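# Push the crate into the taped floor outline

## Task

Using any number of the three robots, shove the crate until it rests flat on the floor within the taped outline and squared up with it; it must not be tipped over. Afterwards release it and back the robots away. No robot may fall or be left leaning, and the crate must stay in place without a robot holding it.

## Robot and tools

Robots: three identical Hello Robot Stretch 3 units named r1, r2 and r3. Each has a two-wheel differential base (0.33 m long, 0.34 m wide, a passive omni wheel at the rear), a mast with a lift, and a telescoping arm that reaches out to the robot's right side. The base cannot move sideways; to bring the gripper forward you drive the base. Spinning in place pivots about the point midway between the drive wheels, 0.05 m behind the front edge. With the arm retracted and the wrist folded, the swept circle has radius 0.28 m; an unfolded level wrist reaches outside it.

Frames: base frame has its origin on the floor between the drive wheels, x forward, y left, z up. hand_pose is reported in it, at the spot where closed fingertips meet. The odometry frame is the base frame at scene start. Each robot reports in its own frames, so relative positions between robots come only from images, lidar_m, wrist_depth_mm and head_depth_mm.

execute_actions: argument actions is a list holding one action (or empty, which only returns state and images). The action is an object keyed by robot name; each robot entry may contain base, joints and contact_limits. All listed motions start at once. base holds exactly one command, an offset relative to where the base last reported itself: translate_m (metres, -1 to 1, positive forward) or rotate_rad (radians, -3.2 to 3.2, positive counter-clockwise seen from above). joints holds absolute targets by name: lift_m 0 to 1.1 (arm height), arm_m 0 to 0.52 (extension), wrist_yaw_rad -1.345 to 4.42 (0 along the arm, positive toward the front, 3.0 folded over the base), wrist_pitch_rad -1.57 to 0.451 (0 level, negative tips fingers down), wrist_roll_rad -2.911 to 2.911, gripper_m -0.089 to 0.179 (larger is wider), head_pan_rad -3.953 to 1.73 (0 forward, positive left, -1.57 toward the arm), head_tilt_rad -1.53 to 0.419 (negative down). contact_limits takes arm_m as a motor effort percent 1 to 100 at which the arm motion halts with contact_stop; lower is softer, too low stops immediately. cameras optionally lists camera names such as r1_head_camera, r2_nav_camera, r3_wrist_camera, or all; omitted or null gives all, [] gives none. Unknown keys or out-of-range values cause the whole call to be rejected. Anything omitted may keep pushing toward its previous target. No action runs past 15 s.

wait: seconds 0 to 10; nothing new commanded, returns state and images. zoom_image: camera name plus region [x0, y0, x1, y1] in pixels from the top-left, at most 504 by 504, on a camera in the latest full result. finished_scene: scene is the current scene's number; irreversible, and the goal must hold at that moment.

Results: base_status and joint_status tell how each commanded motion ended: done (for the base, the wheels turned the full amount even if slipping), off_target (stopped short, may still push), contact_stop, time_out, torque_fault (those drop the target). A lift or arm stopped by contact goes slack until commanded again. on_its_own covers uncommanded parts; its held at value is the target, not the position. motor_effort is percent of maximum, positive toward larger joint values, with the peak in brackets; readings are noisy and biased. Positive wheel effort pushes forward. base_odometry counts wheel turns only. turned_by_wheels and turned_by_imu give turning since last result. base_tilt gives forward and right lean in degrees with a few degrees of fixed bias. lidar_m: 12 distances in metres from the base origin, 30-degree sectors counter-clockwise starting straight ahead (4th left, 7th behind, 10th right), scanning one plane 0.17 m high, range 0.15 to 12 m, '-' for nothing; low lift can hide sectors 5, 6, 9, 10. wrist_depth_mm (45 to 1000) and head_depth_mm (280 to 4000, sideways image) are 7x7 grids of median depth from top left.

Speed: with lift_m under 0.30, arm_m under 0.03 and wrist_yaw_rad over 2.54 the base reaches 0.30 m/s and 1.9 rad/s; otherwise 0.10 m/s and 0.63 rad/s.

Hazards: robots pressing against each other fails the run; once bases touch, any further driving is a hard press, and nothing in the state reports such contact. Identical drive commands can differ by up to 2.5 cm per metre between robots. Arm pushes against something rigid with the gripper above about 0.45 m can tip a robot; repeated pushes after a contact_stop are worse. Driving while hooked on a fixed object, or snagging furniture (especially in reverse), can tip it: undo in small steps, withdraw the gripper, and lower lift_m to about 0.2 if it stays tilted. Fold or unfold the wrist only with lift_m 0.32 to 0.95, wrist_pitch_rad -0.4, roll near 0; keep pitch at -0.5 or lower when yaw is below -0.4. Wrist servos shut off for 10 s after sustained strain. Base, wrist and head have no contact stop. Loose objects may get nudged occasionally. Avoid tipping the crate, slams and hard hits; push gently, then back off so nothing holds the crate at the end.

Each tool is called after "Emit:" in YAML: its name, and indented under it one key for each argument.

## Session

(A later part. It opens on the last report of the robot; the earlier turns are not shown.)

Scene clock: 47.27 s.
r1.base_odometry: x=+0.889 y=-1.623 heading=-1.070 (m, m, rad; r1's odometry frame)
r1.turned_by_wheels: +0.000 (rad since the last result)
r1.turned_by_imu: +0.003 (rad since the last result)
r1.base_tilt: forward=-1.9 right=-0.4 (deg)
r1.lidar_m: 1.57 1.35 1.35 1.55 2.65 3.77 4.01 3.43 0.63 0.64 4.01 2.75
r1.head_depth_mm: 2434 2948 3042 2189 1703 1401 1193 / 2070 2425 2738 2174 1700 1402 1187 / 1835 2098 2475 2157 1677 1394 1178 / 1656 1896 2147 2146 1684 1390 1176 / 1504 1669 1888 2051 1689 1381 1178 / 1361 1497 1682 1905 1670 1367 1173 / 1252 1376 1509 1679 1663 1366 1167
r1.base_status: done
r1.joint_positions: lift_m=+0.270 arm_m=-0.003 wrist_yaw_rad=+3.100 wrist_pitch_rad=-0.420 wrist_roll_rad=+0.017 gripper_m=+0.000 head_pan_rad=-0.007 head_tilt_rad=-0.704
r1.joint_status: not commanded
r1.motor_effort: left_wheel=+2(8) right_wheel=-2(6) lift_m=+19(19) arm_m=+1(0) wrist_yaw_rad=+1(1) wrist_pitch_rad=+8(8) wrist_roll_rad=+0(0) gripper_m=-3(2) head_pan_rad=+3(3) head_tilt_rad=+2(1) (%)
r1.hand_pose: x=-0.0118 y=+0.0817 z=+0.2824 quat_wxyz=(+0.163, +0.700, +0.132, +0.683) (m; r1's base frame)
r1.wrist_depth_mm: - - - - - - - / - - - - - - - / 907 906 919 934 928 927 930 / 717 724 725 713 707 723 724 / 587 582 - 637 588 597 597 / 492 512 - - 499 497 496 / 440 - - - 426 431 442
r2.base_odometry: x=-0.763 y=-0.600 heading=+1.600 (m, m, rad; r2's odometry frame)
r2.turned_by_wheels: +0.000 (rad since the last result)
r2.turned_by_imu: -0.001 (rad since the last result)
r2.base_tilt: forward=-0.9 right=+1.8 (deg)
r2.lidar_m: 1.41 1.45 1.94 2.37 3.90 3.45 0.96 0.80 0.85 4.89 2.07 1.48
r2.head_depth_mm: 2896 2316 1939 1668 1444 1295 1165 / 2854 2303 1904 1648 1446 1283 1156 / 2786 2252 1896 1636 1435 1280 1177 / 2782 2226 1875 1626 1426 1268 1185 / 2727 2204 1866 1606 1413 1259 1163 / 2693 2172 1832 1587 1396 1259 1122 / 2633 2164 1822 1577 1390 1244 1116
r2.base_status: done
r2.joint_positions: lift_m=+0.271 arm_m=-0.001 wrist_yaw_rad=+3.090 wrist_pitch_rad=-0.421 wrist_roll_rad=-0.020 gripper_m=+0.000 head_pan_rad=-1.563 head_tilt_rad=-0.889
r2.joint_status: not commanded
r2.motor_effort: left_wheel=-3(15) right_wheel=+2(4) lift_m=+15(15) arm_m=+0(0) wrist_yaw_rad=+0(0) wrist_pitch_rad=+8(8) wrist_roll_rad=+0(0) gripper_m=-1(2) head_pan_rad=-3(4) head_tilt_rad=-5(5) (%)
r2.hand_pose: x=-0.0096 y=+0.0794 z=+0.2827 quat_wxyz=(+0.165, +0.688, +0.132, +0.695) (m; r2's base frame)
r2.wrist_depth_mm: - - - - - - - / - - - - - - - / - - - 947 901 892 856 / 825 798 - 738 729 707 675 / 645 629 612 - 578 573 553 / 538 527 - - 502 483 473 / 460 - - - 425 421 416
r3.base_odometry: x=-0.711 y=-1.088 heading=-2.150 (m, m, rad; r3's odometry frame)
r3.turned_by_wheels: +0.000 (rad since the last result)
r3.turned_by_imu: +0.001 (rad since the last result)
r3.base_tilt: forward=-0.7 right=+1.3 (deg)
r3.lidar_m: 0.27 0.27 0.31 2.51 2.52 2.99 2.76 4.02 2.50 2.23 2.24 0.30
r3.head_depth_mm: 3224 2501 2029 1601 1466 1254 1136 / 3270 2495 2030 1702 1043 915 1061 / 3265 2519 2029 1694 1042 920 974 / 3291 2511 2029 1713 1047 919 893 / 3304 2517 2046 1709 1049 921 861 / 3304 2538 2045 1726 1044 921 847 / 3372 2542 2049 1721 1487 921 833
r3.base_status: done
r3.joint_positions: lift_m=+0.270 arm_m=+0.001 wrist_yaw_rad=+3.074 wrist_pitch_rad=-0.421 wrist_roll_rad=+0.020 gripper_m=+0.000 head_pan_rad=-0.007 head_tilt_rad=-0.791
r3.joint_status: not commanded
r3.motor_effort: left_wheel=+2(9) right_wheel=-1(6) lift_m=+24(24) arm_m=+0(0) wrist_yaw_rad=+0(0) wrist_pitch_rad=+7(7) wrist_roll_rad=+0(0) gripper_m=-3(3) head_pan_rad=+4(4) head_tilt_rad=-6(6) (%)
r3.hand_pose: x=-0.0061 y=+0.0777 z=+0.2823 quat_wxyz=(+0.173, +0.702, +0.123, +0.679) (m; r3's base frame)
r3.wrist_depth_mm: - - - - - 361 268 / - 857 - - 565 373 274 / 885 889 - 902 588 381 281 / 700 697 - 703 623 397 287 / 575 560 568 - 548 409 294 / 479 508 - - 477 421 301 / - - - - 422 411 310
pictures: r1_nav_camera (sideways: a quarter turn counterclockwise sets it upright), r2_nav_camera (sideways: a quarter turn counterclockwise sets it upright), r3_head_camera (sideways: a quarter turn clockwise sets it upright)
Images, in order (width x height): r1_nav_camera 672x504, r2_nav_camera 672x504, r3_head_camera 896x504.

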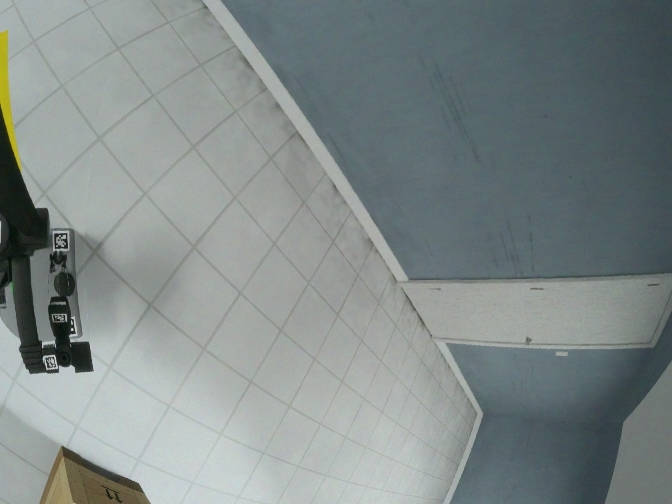

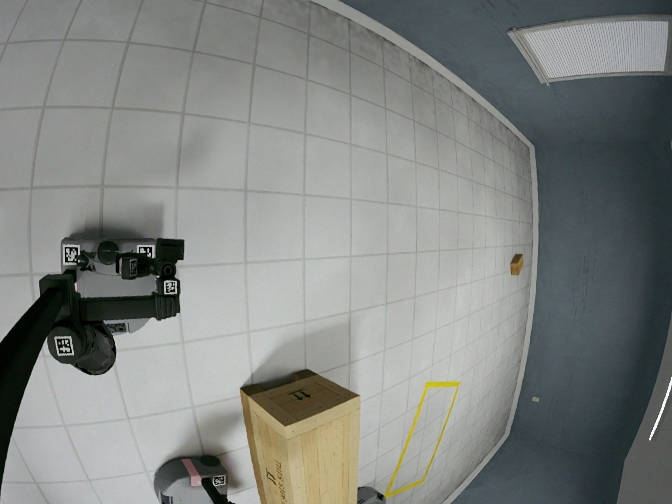

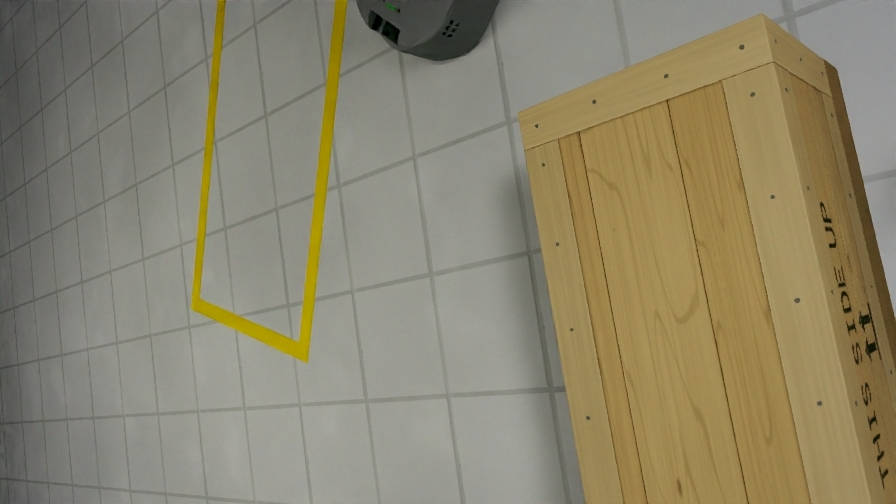

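Emit:
execute_actions:
  actions:
    - {"r1":{"base":{"rotate_rad":-0.78}},"r2":{"joints":{"lift_m":0.34}},"r3":{"base":{"rotate_rad":0.75},"joints":{"head_tilt_rad":-1.09}}}
  cameras: []

Emit:
execute_actions:
  actions:
    - {"r1":{"base":{"translate_m":1.0}},"r2":{"joints":{"wrist_yaw_rad":-0.02}},"r3":{"base":{"translate_m":0.15}}}
  cameras: []

Emit:
execute_actions:
  actions:
    - {"r1":{"base":{"translate_m":0.3},"joints":{"head_pan_rad":-1.57,"head_tilt_rad":-0.9}},"r2":{"joints":{"wrist_pitch_rad":0.0,"lift_m":0.08}},"r3":{"base":{"rotate_rad":-0.535}}}
  cameras: ["r1_nav_camera","r2_nav_camera","r3_head_camera"]

Scene clock: 54.73 s.
r1.base_odometry: x=+0.889 y=-1.623 heading=-1.850 (m, m, rad; r1's odometry frame)
r1.turned_by_wheels: -0.780 (rad since the last result)
r1.turned_by_imu: -0.781 (rad since the last result)
r1.base_tilt: forward=-2.0 right=-0.5 (deg)
r1.lidar_m: 5.01 1.92 1.40 1.35 1.40 1.91 3.76 3.92 3.57 1.25 0.63 0.78
r1.head_depth_mm: - - 3010 2172 1709 1402 1187 / - - 3004 2174 1694 1394 1182 / - - 2970 2146 1706 1396 1181 / - - 2982 2135 1691 1391 1176 / - - 2923 2117 1657 1384 1179 / - - 2897 2132 1666 1375 1173 / - - 2883 2125 1660 1379 1172
r1.base_status: done
r1.joint_positions: lift_m=+0.270 arm_m=-0.003 wrist_yaw_rad=+3.100 wrist_pitch_rad=-0.420 wrist_roll_rad=+0.017 gripper_m=+0.000 head_pan_rad=-0.007 head_tilt_rad=-0.704
r1.joint_status: not commanded
r1.motor_effort: left_wheel=+2(7) right_wheel=-2(9) lift_m=+19(19) arm_m=+1(0) wrist_yaw_rad=+0(1) wrist_pitch_rad=+8(8) wrist_roll_rad=+0(0) gripper_m=-3(2) head_pan_rad=+3(3) head_tilt_rad=+1(2) (%)
r1.hand_pose: x=-0.0118 y=+0.0817 z=+0.2824 quat_wxyz=(+0.163, +0.700, +0.132, +0.683) (m; r1's base frame)
r1.wrist_depth_mm: - - - - - - - / - - - - - - - / 935 912 959 924 944 916 932 / 707 728 719 718 731 732 718 / 582 578 - 624 576 588 589 / 495 509 - - 493 494 504 / 439 - - - 432 432 438
r2.base_odometry: x=-0.763 y=-0.600 heading=+1.600 (m, m, rad; r2's odometry frame)
r2.turned_by_wheels: +0.000 (rad since the last result)
r2.turned_by_imu: -0.001 (rad since the last result)
r2.base_tilt: forward=-1.3 right=+1.7 (deg)
r2.lidar_m: 1.41 1.45 1.94 2.37 3.90 3.44 1.01 0.80 0.85 4.90 2.07 1.48
r2.head_depth_mm: 2903 2325 1941 1665 1449 1295 1161 / 2866 2303 1915 1651 1447 1291 1154 / 2817 2278 1882 1628 1437 1280 1186 / 2748 2246 1879 1627 1422 1264 - / 2721 2207 1850 1605 1403 1260 - / 2683 2193 1843 1583 1399 1248 1123 / 2678 2157 1832 1578 1386 1243 1124
r2.base_status: not commanded
r2.joint_positions: lift_m=+0.339 arm_m=-0.001 wrist_yaw_rad=+3.090 wrist_pitch_rad=-0.420 wrist_roll_rad=-0.020 gripper_m=+0.000 head_pan_rad=-1.563 head_tilt_rad=-0.889
r2.joint_status: all done
r2.motor_effort: left_wheel=-3(3) right_wheel=+1(2) lift_m=+50(53) arm_m=+0(0) wrist_yaw_rad=+0(0) wrist_pitch_rad=+7(8) wrist_roll_rad=+0(0) gripper_m=-2(2) head_pan_rad=-3(4) head_tilt_rad=-5(4) (%)
r2.hand_pose: x=-0.0096 y=+0.0794 z=+0.3515 quat_wxyz=(+0.164, +0.688, +0.131, +0.695) (m; r2's base frame)
r2.wrist_depth_mm: - - - - - - - / - - - - - - - / - - - - 974 - - / 951 935 - 878 850 796 800 / 769 741 720 - 685 680 648 / 624 622 598 - 582 572 553 / 541 527 - - 495 490 472
r3.base_odometry: x=-0.711 y=-1.088 heading=-1.400 (m, m, rad; r3's odometry frame)
r3.turned_by_wheels: +0.750 (rad since the last result)
r3.turned_by_imu: +0.736 (rad since the last result)
r3.base_tilt: forward=-0.7 right=+1.2 (deg)
r3.lidar_m: 0.28 0.37 1.10 1.09 2.76 4.02 3.14 2.30 2.23 0.39 0.28 0.27
r3.head_depth_mm: 1864 1673 1527 984 908 1012 1113 / 1862 1681 1527 989 910 1174 - / 1881 1695 1078 991 939 1200 - / 1889 1689 1079 990 1097 1203 - / 1884 1680 1081 990 1274 1203 - / 1895 1708 1542 1025 1318 1212 1135 / 1887 1714 1541 1412 1303 1215 1126
r3.base_status: done
r3.joint_positions: lift_m=+0.270 arm_m=+0.001 wrist_yaw_rad=+3.074 wrist_pitch_rad=-0.421 wrist_roll_rad=+0.020 gripper_m=+0.000 head_pan_rad=-0.007 head_tilt_rad=-1.077
r3.joint_status: all done
r3.motor_effort: left_wheel=-1(8) right_wheel=+5(13) lift_m=+24(24) arm_m=+0(0) wrist_yaw_rad=+0(0) wrist_pitch_rad=+7(7) wrist_roll_rad=+0(0) gripper_m=-3(3) head_pan_rad=+4(4) head_tilt_rad=-9(34) (%)
r3.hand_pose: x=-0.0061 y=+0.0777 z=+0.2823 quat_wxyz=(+0.173, +0.702, +0.123, +0.679) (m; r3's base frame)
r3.wrist_depth_mm: - - - - - - - / - - - - 927 - - / 889 884 - 881 896 925 911 / 692 689 - 693 705 731 702 / 556 579 568 - 576 578 581 / 488 520 - - 476 488 487 / - - - - 415 416 421
pictures: none
No camera images: the call's "cameras" was empty. Leave "cameras" out to get every camera's image.

Scene clock: 59.83 s.
r1.base_odometry: x=+0.614 y=-2.584 heading=-1.849 (m, m, rad; r1's odometry frame)
r1.turned_by_wheels: +0.000 (rad since the last result)
r1.turned_by_imu: +0.003 (rad since the last result)
r1.base_tilt: forward=-2.0 right=-0.4 (deg)
r1.lidar_m: 4.02 1.90 1.41 1.35 1.41 1.92 4.76 0.78 0.63 0.95 3.55 3.14
r1.head_depth_mm: 3454 3844 3027 2195 1708 1401 1183 / 3462 3856 3025 2188 1695 1401 1184 / 3503 3853 2951 2130 1689 1389 1178 / 3501 3877 2927 2131 1692 1385 1178 / 3441 3787 2928 2128 1689 1378 1176 / 3487 3785 2886 2103 1669 1378 1168 / 3410 3785 2880 2132 1663 1372 1159
r1.base_status: done
r1.joint_positions: lift_m=+0.270 arm_m=-0.003 wrist_yaw_rad=+3.100 wrist_pitch_rad=-0.420 wrist_roll_rad=+0.017 gripper_m=+0.000 head_pan_rad=-0.007 head_tilt_rad=-0.704
r1.joint_status: not commanded
r1.motor_effort: left_wheel=+2(10) right_wheel=-2(6) lift_m=+19(19) arm_m=-1(0) wrist_yaw_rad=+0(1) wrist_pitch_rad=+8(8) wrist_roll_rad=+0(0) gripper_m=-1(3) head_pan_rad=+3(3) head_tilt_rad=+2(1) (%)
r1.hand_pose: x=-0.0118 y=+0.0817 z=+0.2824 quat_wxyz=(+0.163, +0.700, +0.132, +0.683) (m; r1's base frame)
r1.wrist_depth_mm: - - - - - - - / - - - - - - - / 903 902 932 911 960 913 894 / 707 718 718 712 727 722 736 / 588 585 - 631 576 596 589 / 497 515 - - 497 508 496 / 440 - - - 430 433 431
r2.base_odometry: x=-0.763 y=-0.600 heading=+1.600 (m, m, rad; r2's odometry frame)
r2.turned_by_wheels: +0.000 (rad since the last result)
r2.turned_by_imu: -0.001 (rad since the last result)
r2.base_tilt: forward=-1.3 right=+1.9 (deg)
r2.lidar_m: 1.41 1.45 1.94 2.37 3.89 3.45 1.97 0.80 0.85 4.91 2.08 1.48
r2.head_depth_mm: 2873 2316 1937 1665 1452 1290 1155 / 2843 2295 1905 1655 1447 1288 1166 / 2799 2274 1900 1632 1438 1277 1186 / 2734 2242 1863 1622 1420 1271 - / 2747 2171 1855 1609 1404 1269 1155 / 2676 2201 1850 1602 1389 1257 1122 / 2663 2163 1819 1572 1390 1237 1121
r2.base_status: not commanded
r2.joint_positions: lift_m=+0.339 arm_m=-0.001 wrist_yaw_rad=-0.018 wrist_pitch_rad=-0.420 wrist_roll_rad=-0.020 gripper_m=+0.000 head_pan_rad=-1.563 head_tilt_rad=-0.889
r2.joint_status: all done
r2.motor_effort: left_wheel=-3(3) right_wheel=+2(1) lift_m=+50(50) arm_m=+0(0) wrist_yaw_rad=-2(3) wrist_pitch_rad=+7(8) wrist_roll_rad=+0(0) gripper_m=-3(2) head_pan_rad=-3(3) head_tilt_rad=-4(4) (%)
r2.hand_pose: x=-0.0256 y=-0.3685 z=+0.3515 quat_wxyz=(+0.697, +0.143, -0.686, -0.153) (m; r2's base frame)
r2.wrist_depth_mm: - - - - - - - / - - - - - - - / - - - - - - 710 / 964 948 905 873 838 835 731 / 773 732 718 737 686 663 648 / 633 616 596 - 585 567 550 / 531 523 517 509 498 488 476
r3.base_odometry: x=-0.686 y=-1.236 heading=-1.400 (m, m, rad; r3's odometry frame)
r3.turned_by_wheels: +0.000 (rad since the last result)
r3.turned_by_imu: +0.000 (rad since the last result)
r3.base_tilt: forward=-0.7 right=+1.3 (deg)
r3.lidar_m: 0.15 0.19 2.44 1.07 2.86 2.87 3.26 2.39 0.94 0.20 0.15 -
r3.head_depth_mm: 1868 1677 1525 1388 907 839 1084 / 1877 1684 1529 985 909 852 - / 1880 1680 1525 989 910 871 - / 1874 1693 1544 989 915 1171 - / 1889 1694 1541 997 924 1201 - / 1879 1691 1542 1406 949 1208 1139 / 1911 1710 1541 1419 1309 1213 1131
r3.base_status: done
r3.joint_positions: lift_m=+0.270 arm_m=+0.001 wrist_yaw_rad=+3.074 wrist_pitch_rad=-0.421 wrist_roll_rad=+0.020 gripper_m=+0.000 head_pan_rad=-0.007 head_tilt_rad=-1.077
r3.joint_status: not commanded
r3.motor_effort: left_wheel=-2(7) right_wheel=+4(13) lift_m=+24(24) arm_m=+0(0) wrist_yaw_rad=+0(0) wrist_pitch_rad=+7(7) wrist_roll_rad=+0(0) gripper_m=-3(3) head_pan_rad=+4(4) head_tilt_rad=-8(9) (%)
r3.hand_pose: x=-0.0061 y=+0.0777 z=+0.2823 quat_wxyz=(+0.173, +0.702, +0.123, +0.679) (m; r3's base frame)
r3.wrist_depth_mm: - - - - - - - / - - - 958 970 - - / 899 879 - 893 905 904 862 / 689 707 - 712 712 706 364 / 570 570 575 - 587 574 323 / 484 517 - - 481 473 290 / - - - - 421 411 263
pictures: none
No camera images: the call's "cameras" was empty. Leave "cameras" out to get every camera's image.

Scene clock: 63.03 s.
r1.base_odometry: x=+0.531 y=-2.872 heading=-1.849 (m, m, rad; r1's odometry frame)
r1.turned_by_wheels: +0.000 (rad since the last result)
r1.turned_by_imu: +0.001 (rad since the last result)
r1.base_tilt: forward=-2.0 right=-0.5 (deg)
r1.lidar_m: 3.71 1.93 1.38 1.36 1.40 1.92 5.07 0.83 0.88 1.92 3.55 2.87
r1.head_depth_mm: 3034 2643 1578 1282 1416 1279 1123 / 3073 2810 1263 1502 1393 1266 1114 / 3032 2813 2102 1742 1444 1273 1135 / 2968 2714 2055 1740 1460 1260 1147 / 3035 2746 2140 1709 1466 1254 1127 / 3022 2736 2114 1722 1442 1257 1099 / 3056 2689 2103 1717 1438 1251 1105
r1.base_status: done
r1.joint_positions: lift_m=+0.270 arm_m=-0.003 wrist_yaw_rad=+3.100 wrist_pitch_rad=-0.420 wrist_roll_rad=+0.017 gripper_m=+0.000 head_pan_rad=-1.563 head_tilt_rad=-0.889
r1.joint_status: all done
r1.motor_effort: left_wheel=+1(8) right_wheel=-2(6) lift_m=+19(19) arm_m=+1(1) wrist_yaw_rad=+1(1) wrist_pitch_rad=+8(8) wrist_roll_rad=+0(0) gripper_m=-3(2) head_pan_rad=-2(30) head_tilt_rad=-3(19) (%)
r1.hand_pose: x=-0.0118 y=+0.0817 z=+0.2824 quat_wxyz=(+0.163, +0.700, +0.132, +0.683) (m; r1's base frame)
r1.wrist_depth_mm: - - - - - - - / - - - - - - - / 922 895 926 916 934 906 940 / 707 701 716 722 726 716 705 / 587 580 - 627 590 574 593 / 494 515 - - 493 500 501 / 438 - - - 427 435 434
r2.base_odometry: x=-0.763 y=-0.600 heading=+1.600 (m, m, rad; r2's odometry frame)
r2.turned_by_wheels: +0.000 (rad since the last result)
r2.turned_by_imu: -0.001 (rad since the last result)
r2.base_tilt: forward=-1.1 right=+1.9 (deg)
r2.lidar_m: 1.41 1.45 1.95 2.37 3.90 3.47 1.96 0.80 0.86 4.90 2.07 1.48
r2.head_depth_mm: 2920 2300 1942 1664 1451 1302 1159 / 2836 2276 1916 1654 1444 1281 1163 / 2809 2263 1900 1623 1432 1274 1164 / 2779 2230 1872 1615 1420 1267 1163 / 2718 2210 1859 1606 1413 1260 1150 / 2708 2175 1821 1589 1396 1251 1123 / 2623 2164 1827 1578 1384 1240 1123
r2.base_status: not commanded
r2.joint_positions: lift_m=+0.081 arm_m=-0.001 wrist_yaw_rad=-0.018 wrist_pitch_rad=-0.024 wrist_roll_rad=-0.020 gripper_m=+0.000 head_pan_rad=-1.563 head_tilt_rad=-0.889
r2.joint_status: all done
r2.motor_effort: left_wheel=-3(3) right_wheel=+2(1) lift_m=+15(45) arm_m=+0(0) wrist_yaw_rad=-2(2) wrist_pitch_rad=+9(7) wrist_roll_rad=+0(0) gripper_m=-2(2) head_pan_rad=-4(3) head_tilt_rad=-5(5) (%)
r2.hand_pose: x=-0.0261 y=-0.4000 z=+0.1892 quat_wxyz=(+0.714, +0.002, -0.700, -0.015) (m; r2's base frame)
r2.wrist_depth_mm: - - - - - - - / - - - - - - - / - - - - - - - / - - - - - - 979 / 843 812 777 842 721 677 651 / 562 546 530 - 512 487 466 / 418 409 402 392 382 377 367
r3.base_odometry: x=-0.686 y=-1.236 heading=-1.935 (m, m, rad; r3's odometry frame)
r3.turned_by_wheels: -0.535 (rad since the last result)
r3.turned_by_imu: -0.526 (rad since the last result)
r3.base_tilt: forward=-0.7 right=+1.3 (deg)
r3.lidar_m: - 0.15 0.19 0.99 2.53 2.85 2.87 3.28 1.04 2.31 0.20 0.15
r3.head_depth_mm: 1857 1683 1520 981 907 986 1111 / 1876 1684 1528 985 907 1002 - / 1870 1692 1532 988 910 1014 - / 1878 1700 1537 991 913 1033 - / 1889 1697 1540 992 913 1047 - / 1888 1697 1547 995 916 1056 1142 / 1904 1705 1559 995 921 1066 1130
r3.base_status: done
r3.joint_positions: lift_m=+0.270 arm_m=+0.001 wrist_yaw_rad=+3.074 wrist_pitch_rad=-0.421 wrist_roll_rad=+0.020 gripper_m=+0.000 head_pan_rad=-0.007 head_tilt_rad=-1.077
r3.joint_status: not commanded
r3.motor_effort: left_wheel=+2(8) right_wheel=-2(9) lift_m=+24(24) arm_m=+0(0) wrist_yaw_rad=+0(0) wrist_pitch_rad=+7(7) wrist_roll_rad=+0(1) gripper_m=-3(3) head_pan_rad=+4(4) head_tilt_rad=-8(9) (%)
r3.hand_pose: x=-0.0061 y=+0.0777 z=+0.2823 quat_wxyz=(+0.173, +0.702, +0.123, +0.679) (m; r3's base frame)
r3.wrist_depth_mm: - 967 - - - 251 171 / - 887 - - - 253 172 / 900 906 - 939 486 254 173 / 689 706 - 711 491 257 174 / 569 582 570 - 497 256 175 / 483 510 - - 390 260 175 / - - - - 399 261 176
pictures: r1_nav_camera (sideways: a quarter turn counterclockwise sets it upright), r2_nav_camera (sideways: a quarter turn counterclockwise sets it upright), r3_head_camera (sideways: a quarter turn clockwise sets it upright)
Images, in order (width x height): r1_nav_camera 672x504, r2_nav_camera 672x504, r3_head_camera 896x504.

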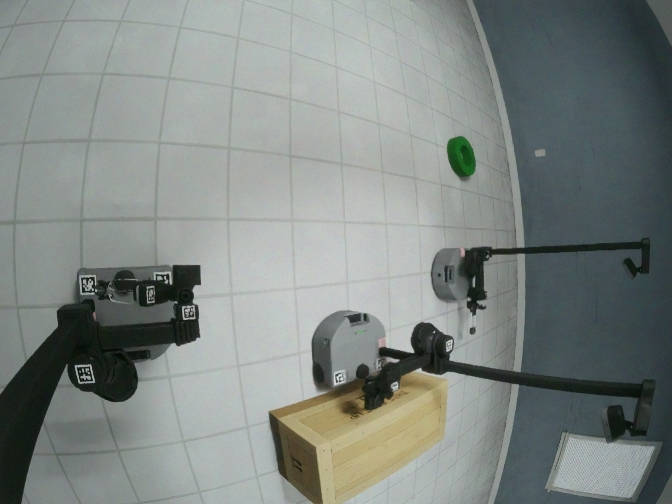

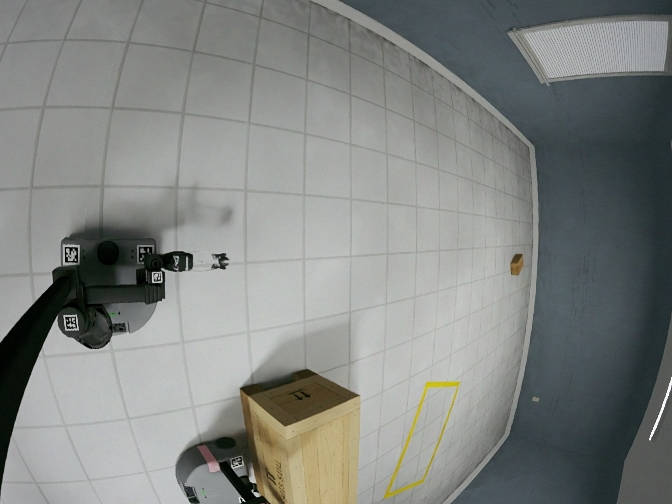

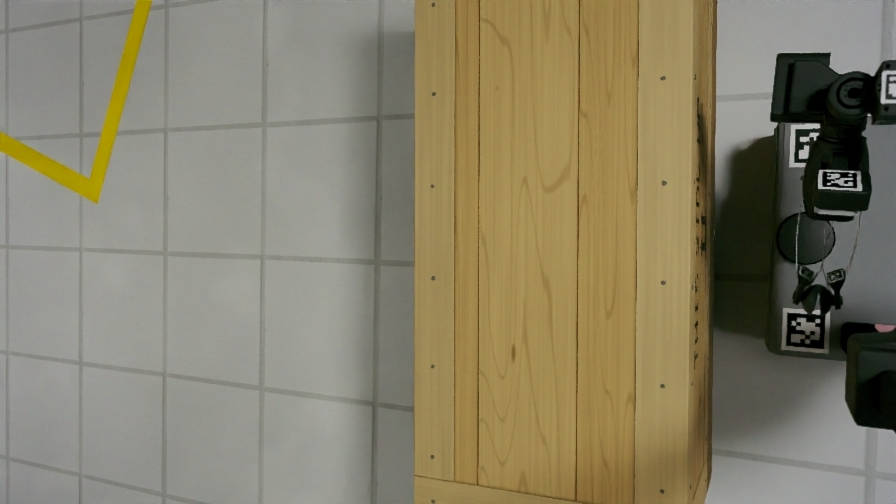

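Emit:
execute_actions:
  actions:
    - {"r1":{"base":{"rotate_rad":-1.57}},"r2":{"base":{"rotate_rad":-0.12}},"r3":{"joints":{"lift_m":0.5}}}
  cameras: []

Emit:
execute_actions:
  actions:
    - {"r1":{"base":{"translate_m":0.2},"joints":{"lift_m":0.34}},"r2":{"base":{"translate_m":-0.2}},"r3":{"base":{"translate_m":0.085}}}
  cameras: []

Emit:
execute_actions:
  actions:
    - {"r1":{"base":{"translate_m":0.1},"joints":{"wrist_yaw_rad":-0.02}},"r2":{"base":{"translate_m":-0.2}}}
  cameras: []

Emit:
execute_actions:
  actions:
    - {"r1":{"base":{"translate_m":0.33},"joints":{"wrist_pitch_rad":0.0,"lift_m":0.06,"head_tilt_rad":-1.0}},"r2":{"base":{"translate_m":-0.18},"joints":{"lift_m":0.06,"head_tilt_rad":-1.0}}}
  cameras: ["r1_head_camera","r2_head_camera","r3_nav_camera"]

Scene clock: 72.63 s.
r1.base_odometry: x=+0.531 y=-2.872 heading=+2.864 (m, m, rad; r1's odometry frame)
r1.turned_by_wheels: -1.570 (rad since the last result)
r1.turned_by_imu: -1.571 (rad since the last result)
r1.base_tilt: forward=-1.9 right=-0.3 (deg)
r1.lidar_m: 1.93 3.57 2.87 3.72 1.92 1.37 1.36 1.41 1.94 5.08 0.83 0.89
r1.head_depth_mm: 3661 2843 2201 1764 1480 1277 1121 / - 2809 2181 1735 1476 1263 1119 / 3995 2786 2141 1740 1481 1268 1130 / 3925 2803 2118 1730 1454 1261 1146 / 3959 2756 2119 1721 1464 1258 1131 / 3887 2735 2115 1717 1468 1259 1100 / 3838 2743 2112 1714 1437 1247 1099
r1.base_status: done
r1.joint_positions: lift_m=+0.270 arm_m=-0.003 wrist_yaw_rad=+3.100 wrist_pitch_rad=-0.420 wrist_roll_rad=+0.017 gripper_m=+0.000 head_pan_rad=-1.563 head_tilt_rad=-0.889
r1.joint_status: not commanded
r1.motor_effort: left_wheel=+3(8) right_wheel=-3(8) lift_m=+19(19) arm_m=+0(0) wrist_yaw_rad=+0(0) wrist_pitch_rad=+8(8) wrist_roll_rad=+0(0) gripper_m=-1(1) head_pan_rad=-2(2) head_tilt_rad=-4(5) (%)
r1.hand_pose: x=-0.0118 y=+0.0817 z=+0.2824 quat_wxyz=(+0.163, +0.700, +0.132, +0.683) (m; r1's base frame)
r1.wrist_depth_mm: - - - - - - - / - - - - - - - / 917 920 932 928 920 920 939 / 712 714 715 728 727 714 726 / 585 598 - 629 587 595 594 / 493 509 - - 498 498 503 / 445 - - - 429 428 435
r2.base_odometry: x=-0.763 y=-0.600 heading=+1.480 (m, m, rad; r2's odometry frame)
r2.turned_by_wheels: -0.120 (rad since the last result)
r2.turned_by_imu: -0.123 (rad since the last result)
r2.base_tilt: forward=-1.2 right=+1.9 (deg)
r2.lidar_m: 1.41 1.42 1.76 2.36 2.40 3.63 1.95 0.86 0.80 4.91 2.40 1.55
r2.head_depth_mm: 2914 2331 1933 1421 1414 1292 1164 / 2864 2298 1898 1660 1445 1282 1155 / 2789 2248 1894 1630 1440 1269 1166 / 2762 2243 1867 1619 1420 1266 1159 / 2745 2203 1871 1606 1408 1259 1149 / 2676 2221 1840 1591 1392 1246 1129 / 2648 2174 1829 1585 1385 1244 1115
r2.base_status: done
r2.joint_positions: lift_m=+0.081 arm_m=-0.001 wrist_yaw_rad=-0.019 wrist_pitch_rad=-0.024 wrist_roll_rad=-0.020 gripper_m=+0.000 head_pan_rad=-1.563 head_tilt_rad=-0.889
r2.joint_status: not commanded
r2.motor_effort: left_wheel=+2(9) right_wheel=-2(5) lift_m=+15(15) arm_m=+0(0) wrist_yaw_rad=-1(1) wrist_pitch_rad=+10(9) wrist_roll_rad=+0(0) gripper_m=-3(3) head_pan_rad=-3(4) head_tilt_rad=-5(4) (%)
r2.hand_pose: x=-0.0262 y=-0.4000 z=+0.1892 quat_wxyz=(+0.714, +0.002, -0.700, -0.015) (m; r2's base frame)
r2.wrist_depth_mm: - - - - - - - / - - - - - - 587 / - - - - - - 582 / - - - - - - 596 / 856 804 778 837 710 683 657 / 566 545 531 - 507 486 471 / 415 408 398 392 381 375 368
r3.base_odometry: x=-0.686 y=-1.236 heading=-1.935 (m, m, rad; r3's odometry frame)
r3.turned_by_wheels: +0.000 (rad since the last result)
r3.turned_by_imu: +0.000 (rad since the last result)
r3.base_tilt: forward=-0.7 right=+1.3 (deg)
r3.lidar_m: - 0.15 0.19 0.97 1.02 2.85 2.87 3.31 1.03 2.30 0.20 0.15
r3.head_depth_mm: 1860 1671 1525 979 907 989 - / 1864 1690 1523 988 911 999 - / 1880 1685 1527 986 908 1018 - / 1871 1693 1535 984 911 1031 - / 1875 1688 1531 992 914 1049 - / 1898 1687 1547 993 916 1062 1136 / 1906 1705 1545 998 919 1068 1135
r3.base_status: not commanded
r3.joint_positions: lift_m=+0.500 arm_m=+0.001 wrist_yaw_rad=+3.074 wrist_pitch_rad=-0.421 wrist_roll_rad=+0.020 gripper_m=+0.000 head_pan_rad=-0.007 head_tilt_rad=-1.077
r3.joint_status: all done
r3.motor_effort: left_wheel=+2(3) right_wheel=-2(2) lift_m=+35(37) arm_m=+0(0) wrist_yaw_rad=+0(0) wrist_pitch_rad=+7(7) wrist_roll_rad=+0(1) gripper_m=-3(3) head_pan_rad=+4(4) head_tilt_rad=-9(7) (%)
r3.hand_pose: x=-0.0061 y=+0.0778 z=+0.5118 quat_wxyz=(+0.173, +0.703, +0.123, +0.679) (m; r3's base frame)
r3.wrist_depth_mm: - - - - - - - / - 994 - - - - - / - - - - - - - / - - - - 496 443 444 / 938 919 881 - 500 359 361 / 778 780 763 - 397 310 306 / 668 671 663 668 590 281 267
pictures: none
No camera images: the call's "cameras" was empty. Leave "cameras" out to get every camera's image.

Scene clock: 76.40 s.
r1.base_odometry: x=+0.339 y=-2.818 heading=+2.864 (m, m, rad; r1's odometry frame)
r1.turned_by_wheels: +0.000 (rad since the last result)
r1.turned_by_imu: +0.001 (rad since the last result)
r1.base_tilt: forward=-1.9 right=-0.4 (deg)
r1.lidar_m: 1.54 3.36 2.75 3.71 2.20 1.59 1.56 1.62 2.21 5.07 0.71 0.89
r1.head_depth_mm: - 2837 2164 1750 1482 1274 1126 / - 2803 2160 1776 1481 1274 1117 / - 2794 2152 1759 1471 1277 1155 / - 2741 2130 1750 1456 1255 1153 / 3897 2749 2113 1716 1461 1259 1130 / 3969 2764 2129 1665 1426 1260 1107 / 3824 2719 2103 1204 1207 1250 1101
r1.base_status: done
r1.joint_positions: lift_m=+0.340 arm_m=-0.003 wrist_yaw_rad=+3.100 wrist_pitch_rad=-0.419 wrist_roll_rad=+0.017 gripper_m=+0.000 head_pan_rad=-1.564 head_tilt_rad=-0.889
r1.joint_status: all done
r1.motor_effort: left_wheel=+1(8) right_wheel=-2(9) lift_m=+24(21) arm_m=+0(0) wrist_yaw_rad=+0(0) wrist_pitch_rad=+8(8) wrist_roll_rad=+0(0) gripper_m=-1(2) head_pan_rad=-2(2) head_tilt_rad=-6(5) (%)
r1.hand_pose: x=-0.0119 y=+0.0817 z=+0.3522 quat_wxyz=(+0.163, +0.700, +0.132, +0.683) (m; r1's base frame)
r1.wrist_depth_mm: - - - - - - - / - - - - - - - / - - - - - - - / 837 826 845 833 837 851 864 / 679 677 - 728 681 689 684 / 577 590 - - 584 577 583 / 503 515 - - 506 506 508
r2.base_odometry: x=-0.781 y=-0.799 heading=+1.480 (m, m, rad; r2's odometry frame)
r2.turned_by_wheels: +0.000 (rad since the last result)
r2.turned_by_imu: -0.001 (rad since the last result)
r2.base_tilt: forward=-1.1 right=+1.9 (deg)
r2.lidar_m: 1.61 1.62 2.01 2.32 3.77 3.41 1.56 0.79 0.69 4.92 2.73 1.76
r2.head_depth_mm: 2877 2307 1927 1173 1282 1298 1161 / 2883 2299 1924 1264 1372 1278 1154 / 2812 2268 1897 1634 1435 1282 1167 / 2760 2217 1874 1612 1409 1265 1169 / 2737 2203 1859 1597 1408 1261 1145 / 2710 2171 1823 1595 1404 1248 1132 / 2622 2149 1830 1580 1386 1236 1114
r2.base_status: done
r2.joint_positions: lift_m=+0.081 arm_m=-0.001 wrist_yaw_rad=-0.019 wrist_pitch_rad=-0.024 wrist_roll_rad=-0.020 gripper_m=+0.000 head_pan_rad=-1.563 head_tilt_rad=-0.889
r2.joint_status: not commanded
r2.motor_effort: left_wheel=+3(5) right_wheel=-2(6) lift_m=+15(15) arm_m=+0(0) wrist_yaw_rad=-1(1) wrist_pitch_rad=+9(8) wrist_roll_rad=+0(0) gripper_m=-2(3) head_pan_rad=-3(3) head_tilt_rad=-5(6) (%)
r2.hand_pose: x=-0.0262 y=-0.4000 z=+0.1892 quat_wxyz=(+0.714, +0.002, -0.700, -0.015) (m; r2's base frame)
r2.wrist_depth_mm: - - - - - - 372 / - - - - - 526 377 / - - - - - 541 379 / - - - - - 547 389 / 848 797 764 839 709 650 393 / 558 544 532 - 508 483 399 / 417 410 400 390 384 376 366
r3.base_odometry: x=-0.716 y=-1.315 heading=-1.934 (m, m, rad; r3's odometry frame)
r3.turned_by_wheels: +0.001 (rad since the last result)
r3.turned_by_imu: +0.012 (rad since the last result)
r3.base_tilt: forward=-0.7 right=+1.2 (deg)
r3.lidar_m: - - 0.15 0.20 0.80 2.94 2.96 3.25 0.91 0.22 0.15 -
r3.head_depth_mm: 1870 1678 1529 1388 904 844 - / 1866 1678 1516 1397 909 843 - / 1866 1681 1528 1402 909 847 - / 1880 1692 1542 1401 910 846 - / 1874 1696 1536 1399 918 851 - / 1882 1711 1539 1408 918 852 1136 / 1878 1700 1545 1418 920 857 1135
r3.base_status: done
r3.joint_positions: lift_m=+0.500 arm_m=+0.001 wrist_yaw_rad=+3.074 wrist_pitch_rad=-0.420 wrist_roll_rad=+0.020 gripper_m=+0.000 head_pan_rad=-0.005 head_tilt_rad=-1.078
r3.joint_status: not commanded
r3.on_its_own: left_wheel is at rest, and its effort (+24) is outside its rest range (-18 to +18)
r3.motor_effort: left_wheel=+24(86) right_wheel=+0(3) lift_m=+34(36) arm_m=+0(1) wrist_yaw_rad=+0(0) wrist_pitch_rad=+7(7) wrist_roll_rad=+0(0) gripper_m=-3(3) head_pan_rad=+3(4) head_tilt_rad=-7(8) (%)
r3.hand_pose: x=-0.0061 y=+0.0779 z=+0.5121 quat_wxyz=(+0.172, +0.703, +0.122, +0.680) (m; r3's base frame)
r3.wrist_depth_mm: - - - - - - - / - - - - - - - / 951 867 - - - - - / - 852 - - 445 447 443 / 926 878 904 - 366 364 361 / 744 783 764 - 308 308 309 / 670 658 643 646 282 266 266
pictures: none
No camera images: the call's "cameras" was empty. Leave "cameras" out to get every camera's image.

Scene clock: 79.50 s.
r1.base_odometry: x=+0.243 y=-2.790 heading=+2.864 (m, m, rad; r1's odometry frame)
r1.turned_by_wheels: +0.000 (rad since the last result)
r1.turned_by_imu: +0.001 (rad since the last result)
r1.base_tilt: forward=-1.9 right=-0.4 (deg)
r1.lidar_m: 1.24 3.24 2.70 3.70 2.34 1.70 1.65 1.72 2.36 0.93 0.67 0.84
r1.head_depth_mm: - 2860 2175 1758 1488 1281 1119 / - 2815 2159 1748 1467 1267 1123 / - 2780 2146 1748 1463 1269 1159 / - 2725 2137 1738 1471 1289 1131 / 3954 2759 2119 1740 1454 1255 1104 / 3859 2712 2108 1273 1262 1262 1107 / 3812 2735 2102 1207 1158 1240 1103
r1.base_status: done
r1.joint_positions: lift_m=+0.340 arm_m=-0.003 wrist_yaw_rad=-0.018 wrist_pitch_rad=-0.419 wrist_roll_rad=+0.017 gripper_m=+0.000 head_pan_rad=-1.564 head_tilt_rad=-0.889
r1.joint_status: all done
r1.motor_effort: left_wheel=+2(5) right_wheel=-2(4) lift_m=+23(23) arm_m=-1(1) wrist_yaw_rad=-2(3) wrist_pitch_rad=+8(8) wrist_roll_rad=+0(0) gripper_m=-2(3) head_pan_rad=-2(2) head_tilt_rad=-5(4) (%)
r1.hand_pose: x=-0.0256 y=-0.3665 z=+0.3522 quat_wxyz=(+0.684, +0.140, -0.699, -0.155) (m; r1's base frame)
r1.wrist_depth_mm: 536 607 - - - - - / 371 553 - - - - - / 393 550 - - - - - / 425 542 818 835 826 836 845 / 470 538 676 745 689 693 683 / 522 539 584 - 575 586 587 / 505 504 504 507 511 505 503
r2.base_odometry: x=-0.799 y=-0.998 heading=+1.480 (m, m, rad; r2's odometry frame)
r2.turned_by_wheels: +0.000 (rad since the last result)
r2.turned_by_imu: +0.000 (rad since the last result)
r2.base_tilt: forward=-1.2 right=+1.9 (deg)
r2.lidar_m: 1.80 1.82 2.24 2.30 3.75 3.21 1.26 0.97 0.62 0.62 3.07 1.98
r2.head_depth_mm: 2904 2311 1938 1168 1211 1194 1161 / 2846 2274 1920 1160 1288 1283 1155 / 2812 2250 1901 1165 1271 1279 1162 / 2761 2231 1869 1553 1409 1267 1165 / 2702 2201 1856 1604 1405 1250 1155 / 2670 2190 1854 1589 1411 1250 1132 / 2622 2162 1834 1569 1386 1245 1117
r2.base_status: done
r2.joint_positions: lift_m=+0.081 arm_m=-0.001 wrist_yaw_rad=-0.019 wrist_pitch_rad=-0.024 wrist_roll_rad=-0.020 gripper_m=+0.000 head_pan_rad=-1.563 head_tilt_rad=-0.889
r2.joint_status: not commanded
r2.motor_effort: left_wheel=+3(5) right_wheel=-1(4) lift_m=+15(15) arm_m=+0(0) wrist_yaw_rad=-1(1) wrist_pitch_rad=+8(9) wrist_roll_rad=+0(0) gripper_m=-2(2) head_pan_rad=-3(3) head_tilt_rad=-4(5) (%)
r2.hand_pose: x=-0.0262 y=-0.4000 z=+0.1892 quat_wxyz=(+0.714, +0.002, -0.700, -0.015) (m; r2's base frame)
r2.wrist_depth_mm: - - - - 399 340 352 / - - - - 405 351 369 / - - - - 416 365 381 / - - - - 432 377 391 / 857 809 764 809 405 391 403 / 559 542 531 - 387 405 420 / 422 405 401 393 382 374 367
r3.base_odometry: x=-0.716 y=-1.315 heading=-1.934 (m, m, rad; r3's odometry frame)
r3.turned_by_wheels: +0.000 (rad since the last result)
r3.turned_by_imu: +0.000 (rad since the last result)
r3.base_tilt: forward=-0.7 right=+1.2 (deg)
r3.lidar_m: - - 0.15 0.20 0.79 0.87 2.96 0.99 0.83 0.22 0.15 -
r3.head_depth_mm: 1847 1678 1522 1394 907 844 - / 1861 1673 1523 1396 908 843 - / 1855 1686 1533 1401 909 844 - / 1883 1688 1541 1414 912 846 - / 1884 1703 1538 1406 916 848 - / 1890 1699 1553 1419 916 852 1133 / 1910 1694 1555 1417 919 852 1132
r3.base_status: not commanded
r3.joint_positions: lift_m=+0.500 arm_m=+0.001 wrist_yaw_rad=+3.074 wrist_pitch_rad=-0.420 wrist_roll_rad=+0.020 gripper_m=+0.000 head_pan_rad=-0.005 head_tilt_rad=-1.078
r3.joint_status: not commanded
r3.on_its_own: left_wheel is at rest, and its effort (+24) is outside its rest range (-18 to +18)
r3.motor_effort: left_wheel=+24(24) right_wheel=+0(0) lift_m=+34(34) arm_m=+0(0) wrist_yaw_rad=+0(0) wrist_pitch_rad=+7(7) wrist_roll_rad=+0(0) gripper_m=-3(3) head_pan_rad=+3(3) head_tilt_rad=-8(8) (%)
r3.hand_pose: x=-0.0061 y=+0.0779 z=+0.5121 quat_wxyz=(+0.172, +0.703, +0.122, +0.680) (m; r3's base frame)
r3.wrist_depth_mm: - - - - - - - / - - - - - - - / 720 - - - - - - / 749 752 - - 439 446 447 / 694 719 884 - 362 364 362 / 687 710 769 - 305 307 307 / 657 666 657 646 277 266 269
pictures: none
No camera images: the call's "cameras" was empty. Leave "cameras" out to get every camera's image.

Scene clock: 83.90 s.
r1.base_odometry: x=-0.075 y=-2.700 heading=+2.864 (m, m, rad; r1's odometry frame)
r1.turned_by_wheels: +0.000 (rad since the last result)
r1.turned_by_imu: +0.002 (rad since the last result)
r1.base_tilt: forward=-1.9 right=-0.3 (deg)
r1.lidar_m: 0.73 2.89 2.54 3.70 2.81 2.04 1.99 2.06 2.84 0.63 0.63 0.75
r1.head_depth_mm: 3055 2341 1917 1623 1401 1232 1107 / 3016 2334 1918 1605 1388 1234 1119 / 3001 2322 1900 1611 1397 1233 - / 2951 2320 1893 1137 1320 1227 - / 2877 2301 1878 1137 1310 1221 1092 / 2938 2271 1859 819 1196 1138 1088 / 2878 2269 1839 810 1197 1117 1084
r1.base_status: done
r1.joint_positions: lift_m=+0.076 arm_m=-0.003 wrist_yaw_rad=-0.022 wrist_pitch_rad=-0.020 wrist_roll_rad=+0.017 gripper_m=+0.000 head_pan_rad=-1.564 head_tilt_rad=-0.988
r1.joint_status: lift_m contact_stop (moved -0.264 of -0.280); the others done
r1.on_its_own: lift_m is slack since a contact_stop, until your next command for it (your +0.060 is given up)
r1.motor_effort: left_wheel=+2(6) right_wheel=-2(3) lift_m=+21(47) arm_m=+1(2) wrist_yaw_rad=+2(12) wrist_pitch_rad=+8(11) wrist_roll_rad=+0(0) gripper_m=-2(2) head_pan_rad=-2(2) head_tilt_rad=-4(14) (%)
r1.hand_pose: x=-0.0270 y=-0.3979 z=+0.1857 quat_wxyz=(+0.701, +0.000, -0.713, -0.015) (m; r1's base frame)
r1.wrist_depth_mm: 339 344 349 358 - - - / 343 352 359 370 - - - / 359 366 367 380 - - - / 369 381 382 390 - - - / 282 384 394 398 732 710 721 / 248 367 403 - 506 512 509 / 250 362 396 393 394 391 397
r2.base_odometry: x=-0.815 y=-1.177 heading=+1.480 (m, m, rad; r2's odometry frame)
r2.turned_by_wheels: +0.000 (rad since the last result)
r2.turned_by_imu: -0.001 (rad since the last result)
r2.base_tilt: forward=-1.3 right=+1.9 (deg)
r2.lidar_m: 1.98 2.00 2.47 2.29 3.73 2.98 0.75 0.80 0.56 0.59 3.35 2.17
r2.head_depth_mm: 2356 2012 694 739 1216 1238 1148 / 2325 1970 1208 1112 1196 1228 1152 / 2278 1961 1206 1154 1326 1252 - / 2265 1963 1186 1118 1360 1256 - / 2247 1938 1316 1448 1349 1230 1120 / 2210 1873 1677 1488 1341 1217 1113 / 2172 1874 1643 1468 1326 1208 1106
r2.base_status: done
r2.joint_positions: lift_m=+0.077 arm_m=-0.001 wrist_yaw_rad=-0.022 wrist_pitch_rad=-0.020 wrist_roll_rad=-0.020 gripper_m=+0.000 head_pan_rad=-1.563 head_tilt_rad=-0.987
r2.joint_status: lift_m contact_stop (moved -0.004 of -0.021); the others done
r2.on_its_own: lift_m is slack since a contact_stop, until your next command for it (your +0.060 is given up)
r2.motor_effort: left_wheel=+3(5) right_wheel=-2(5) lift_m=+33(55) arm_m=+1(1) wrist_yaw_rad=+2(3) wrist_pitch_rad=+7(9) wrist_roll_rad=+0(0) gripper_m=-2(2) head_pan_rad=-3(4) head_tilt_rad=-6(16) (%)
r2.hand_pose: x=-0.0272 y=-0.4000 z=+0.1860 quat_wxyz=(+0.714, +0.000, -0.700, -0.015) (m; r2's base frame)
r2.wrist_depth_mm: - - - 343 359 370 250 / - - - 355 367 385 255 / - - - 362 382 396 268 / - - - 373 394 410 272 / 827 801 765 380 410 350 259 / 556 543 530 - 425 359 248 / 415 403 397 386 375 351 251
r3.base_odometry: x=-0.716 y=-1.315 heading=-1.934 (m, m, rad; r3's odometry frame)
r3.turned_by_wheels: +0.000 (rad since the last result)
r3.turned_by_imu: +0.000 (rad since the last result)
r3.base_tilt: forward=-0.7 right=+1.2 (deg)
r3.lidar_m: - - 0.15 0.20 0.50 0.58 2.96 0.47 0.47 0.22 0.15 -
r3.head_depth_mm: 1857 1672 1528 1389 906 846 - / 1872 1666 1520 1399 908 840 - / 1871 1692 1526 1398 910 845 - / 1864 1696 1528 1407 912 847 - / 1871 1689 1539 1416 912 850 - / 1894 1694 1541 1413 917 850 1144 / 1904 1711 1548 1411 917 852 1135
r3.base_status: not commanded
r3.joint_positions: lift_m=+0.500 arm_m=+0.001 wrist_yaw_rad=+3.074 wrist_pitch_rad=-0.420 wrist_roll_rad=+0.020 gripper_m=+0.000 head_pan_rad=-0.005 head_tilt_rad=-1.078
r3.joint_status: not commanded
r3.on_its_own: left_wheel is at rest, and its effort (+24) is outside its rest range (-18 to +18)
r3.motor_effort: left_wheel=+24(24) right_wheel=+0(0) lift_m=+34(34) arm_m=+0(0) wrist_yaw_rad=+0(0) wrist_pitch_rad=+7(7) wrist_roll_rad=+0(0) gripper_m=-3(2) head_pan_rad=+3(3) head_tilt_rad=-7(8) (%)
r3.hand_pose: x=-0.0061 y=+0.0779 z=+0.5121 quat_wxyz=(+0.172, +0.703, +0.122, +0.680) (m; r3's base frame)
r3.wrist_depth_mm: - - - - - - - / - - - - - - - / - - - - - - - / - - - - 441 444 445 / 509 623 832 - 364 362 368 / 571 683 781 - 307 305 307 / 537 655 653 659 277 266 267
pictures: r1_head_camera (sideways: a quarter turn clockwise sets it upright), r2_head_camera (sideways: a quarter turn clockwise sets it upright), r3_nav_camera (sideways: a quarter turn counterclockwise sets it upright)
ARM HIT: r2's arm struck its own base hard.
ARM HIT: r1's arm struck its own base hard.
Images, in order (width x height): r1_head_camera 896x504, r2_head_camera 896x504, r3_nav_camera 672x504.

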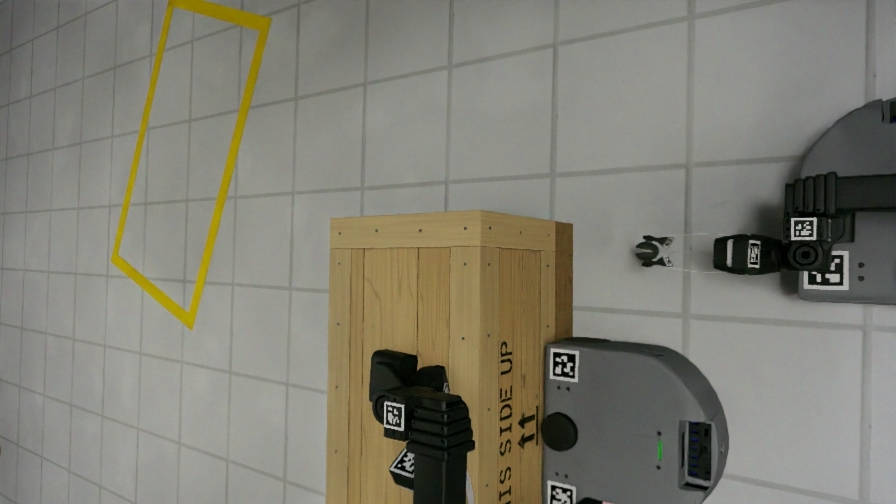

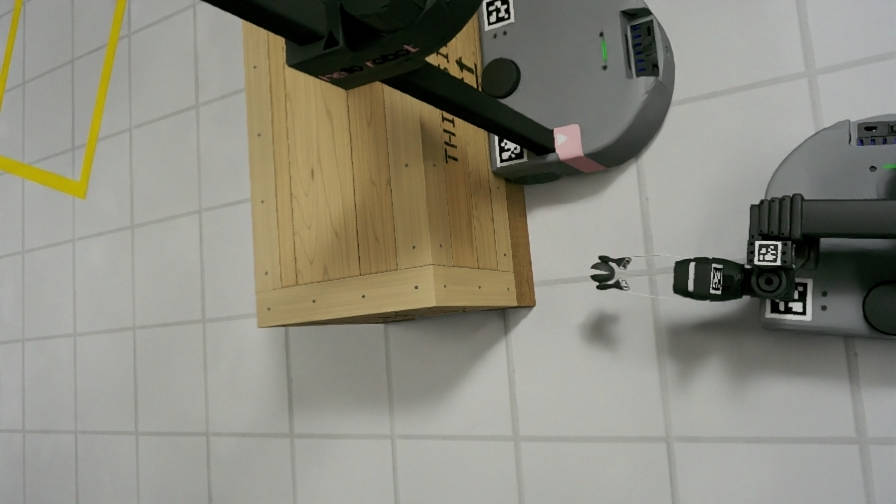

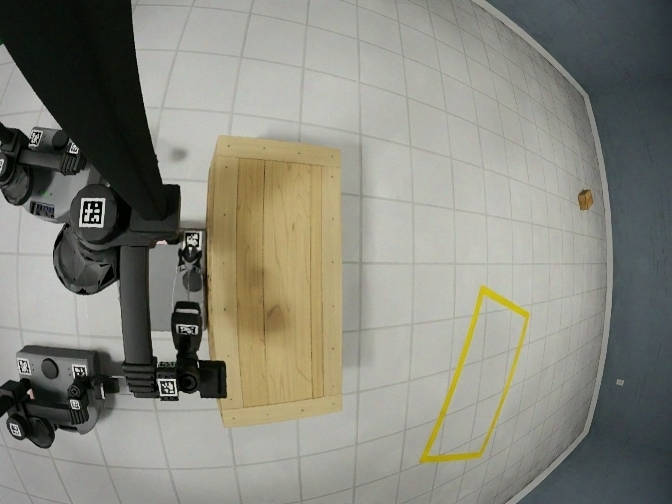

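Emit:
execute_actions:
  actions:
    - {"r1":{"base":{"translate_m":0.02},"joints":{"lift_m":0.09,"arm_m":0.26},"contact_limits":{"arm_m":13}},"r2":{"base":{"translate_m":-0.015},"joints":{"lift_m":0.09,"arm_m":0.24},"contact_limits":{"arm_m":13}}}
  cameras: ["r1_head_camera","r2_head_camera"]

Scene clock: 89.57 s.
r1.base_odometry: x=-0.094 y=-2.694 heading=+2.864 (m, m, rad; r1's odometry frame)
r1.turned_by_wheels: +0.000 (rad since the last result)
r1.turned_by_imu: +0.002 (rad since the last result)
r1.base_tilt: forward=-2.0 right=-0.5 (deg)
r1.lidar_m: 0.70 2.88 2.52 3.69 2.84 2.06 2.01 2.09 2.86 0.63 0.62 0.76
r1.head_depth_mm: 3018 2356 1916 1623 1393 1233 1107 / 3012 2318 1917 1615 1390 1238 1114 / 3032 2314 1900 1564 1386 1232 - / 2953 2307 1885 1146 1330 1201 1132 / 2917 2267 1881 1121 1260 1197 1090 / 2928 2299 1851 726 1196 1125 1083 / 2906 2266 1854 1079 1193 1117 1080
r1.base_status: done
r1.joint_positions: lift_m=+0.090 arm_m=+0.206 wrist_yaw_rad=-0.020 wrist_pitch_rad=-0.021 wrist_roll_rad=+0.017 gripper_m=+0.000 head_pan_rad=-1.564 head_tilt_rad=-0.988
r1.joint_status: arm_m contact_stop (moved +0.208 of +0.263); the others done
r1.on_its_own: arm_m is slack since a contact_stop, until your next command for it (your +0.260 is given up)
r1.motor_effort: left_wheel=+2(6) right_wheel=-2(3) lift_m=+23(24) arm_m=+1(12) wrist_yaw_rad=+0(2) wrist_pitch_rad=+8(9) wrist_roll_rad=+0(0) gripper_m=-1(3) head_pan_rad=-2(2) head_tilt_rad=-4(5) (%)
r1.contact_limits: arm_m 13 (drawing in: default 24, maximum 39; extending or still: default 34, maximum 55)
r1.hand_pose: x=-0.0265 y=-0.6063 z=+0.1992 quat_wxyz=(+0.701, +0.001, -0.713, -0.015) (m; r1's base frame)
r1.wrist_depth_mm: 157 159 162 164 167 - - / 162 163 166 169 172 - - / 164 168 171 175 178 - - / 171 173 176 181 182 - - / 175 178 182 183 190 769 740 / 180 184 186 - 195 533 527 / 185 188 194 196 201 411 413
r2.base_odometry: x=-0.817 y=-1.192 heading=+1.480 (m, m, rad; r2's odometry frame)
r2.turned_by_wheels: +0.000 (rad since the last result)
r2.turned_by_imu: -0.001 (rad since the last result)
r2.base_tilt: forward=-1.2 right=+1.7 (deg)
r2.lidar_m: 2.00 2.01 2.48 2.29 3.72 2.97 0.71 0.85 0.55 0.60 3.38 2.19
r2.head_depth_mm: 2347 1982 688 693 1213 1238 1148 / 2355 1980 1206 1048 1198 1232 1153 / 2283 1959 1200 1161 1309 1239 - / 2261 1939 1184 1120 1384 1221 - / 2260 1927 1229 1428 1345 1221 1121 / 2198 1905 1666 1490 1341 1224 1118 / 2197 1893 1660 1475 1325 1211 1105
r2.base_status: done
r2.joint_positions: lift_m=+0.089 arm_m=+0.189 wrist_yaw_rad=-0.013 wrist_pitch_rad=-0.021 wrist_roll_rad=-0.020 gripper_m=+0.000 head_pan_rad=-1.563 head_tilt_rad=-0.988
r2.joint_status: arm_m contact_stop (moved +0.190 of +0.241); the others done
r2.on_its_own: arm_m is slack since a contact_stop, until your next command for it (your +0.240 is given up)
r2.motor_effort: left_wheel=+3(5) right_wheel=-3(6) lift_m=+49(52) arm_m=+1(17) wrist_yaw_rad=-6(9) wrist_pitch_rad=+7(8) wrist_roll_rad=+0(0) gripper_m=-1(3) head_pan_rad=-3(2) head_tilt_rad=-5(5) (%)
r2.contact_limits: arm_m 13 (drawing in: default 28, maximum 46; extending or still: default 40, maximum 64)
r2.hand_pose: x=-0.0248 y=-0.5901 z=+0.1985 quat_wxyz=(+0.714, +0.003, -0.700, -0.012) (m; r2's base frame)
r2.wrist_depth_mm: - - 159 166 172 179 187 / - - 163 170 177 185 193 / - - 169 176 183 191 200 / - - 174 182 189 197 207 / 898 838 181 184 197 204 215 / 571 566 185 - 205 212 218 / 431 421 196 199 210 221 207
r3.base_odometry: x=-0.716 y=-1.315 heading=-1.934 (m, m, rad; r3's odometry frame)
r3.turned_by_wheels: +0.000 (rad since the last result)
r3.turned_by_imu: +0.000 (rad since the last result)
r3.base_tilt: forward=-0.7 right=+1.2 (deg)
r3.lidar_m: - - 0.15 0.20 2.54 0.67 2.95 0.61 0.33 0.22 0.15 -
r3.head_depth_mm: 1854 1677 1518 1391 905 843 - / 1870 1679 1533 1394 907 844 - / 1873 1690 1521 1397 906 843 - / 1866 1690 1524 1400 916 849 - / 1875 1703 1538 1415 916 847 - / 1900 1707 1546 1413 916 850 1135 / 1888 1704 1546 1413 922 852 1120
r3.base_status: not commanded
r3.joint_positions: lift_m=+0.500 arm_m=+0.001 wrist_yaw_rad=+3.074 wrist_pitch_rad=-0.420 wrist_roll_rad=+0.020 gripper_m=+0.000 head_pan_rad=-0.005 head_tilt_rad=-1.078
r3.joint_status: not commanded
r3.on_its_own: left_wheel is at rest, and its effort (+24) is outside its rest range (-18 to +18)
r3.motor_effort: left_wheel=+24(24) right_wheel=+0(0) lift_m=+34(34) arm_m=+0(1) wrist_yaw_rad=+0(0) wrist_pitch_rad=+7(7) wrist_roll_rad=+0(0) gripper_m=-3(3) head_pan_rad=+3(3) head_tilt_rad=-7(7) (%)
r3.hand_pose: x=-0.0061 y=+0.0779 z=+0.5121 quat_wxyz=(+0.172, +0.703, +0.122, +0.680) (m; r3's base frame)
r3.wrist_depth_mm: - - - - - - - / - - - - - - - / - - - - - - - / - - - - 445 445 443 / 484 470 543 - 360 361 362 / 580 687 753 - 304 309 306 / 526 647 664 647 279 264 266
pictures: r1_head_camera (sideways: a quarter turn clockwise sets it upright), r2_head_camera (sideways: a quarter turn clockwise sets it upright)
Images, in order (width x height): r1_head_camera 896x504, r2_head_camera 896x504.

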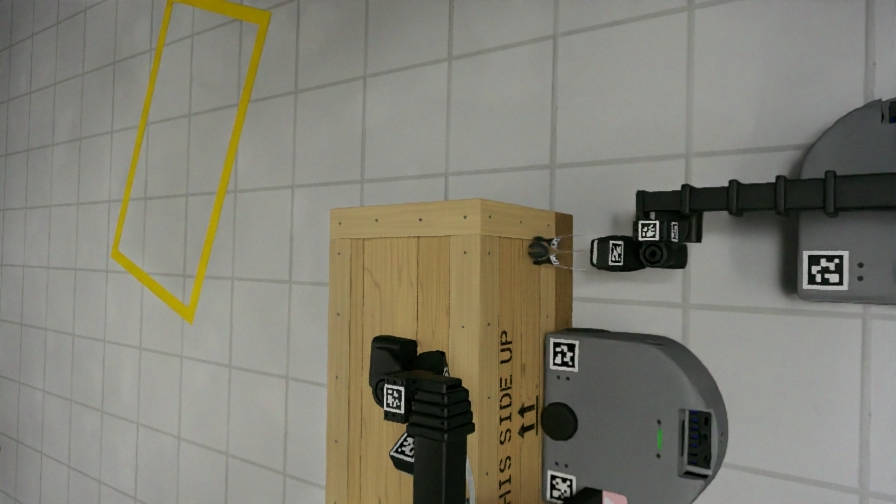

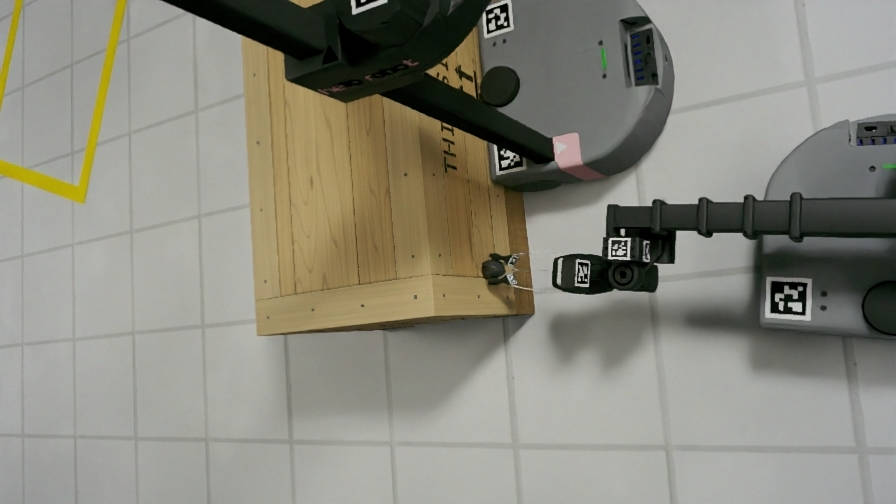

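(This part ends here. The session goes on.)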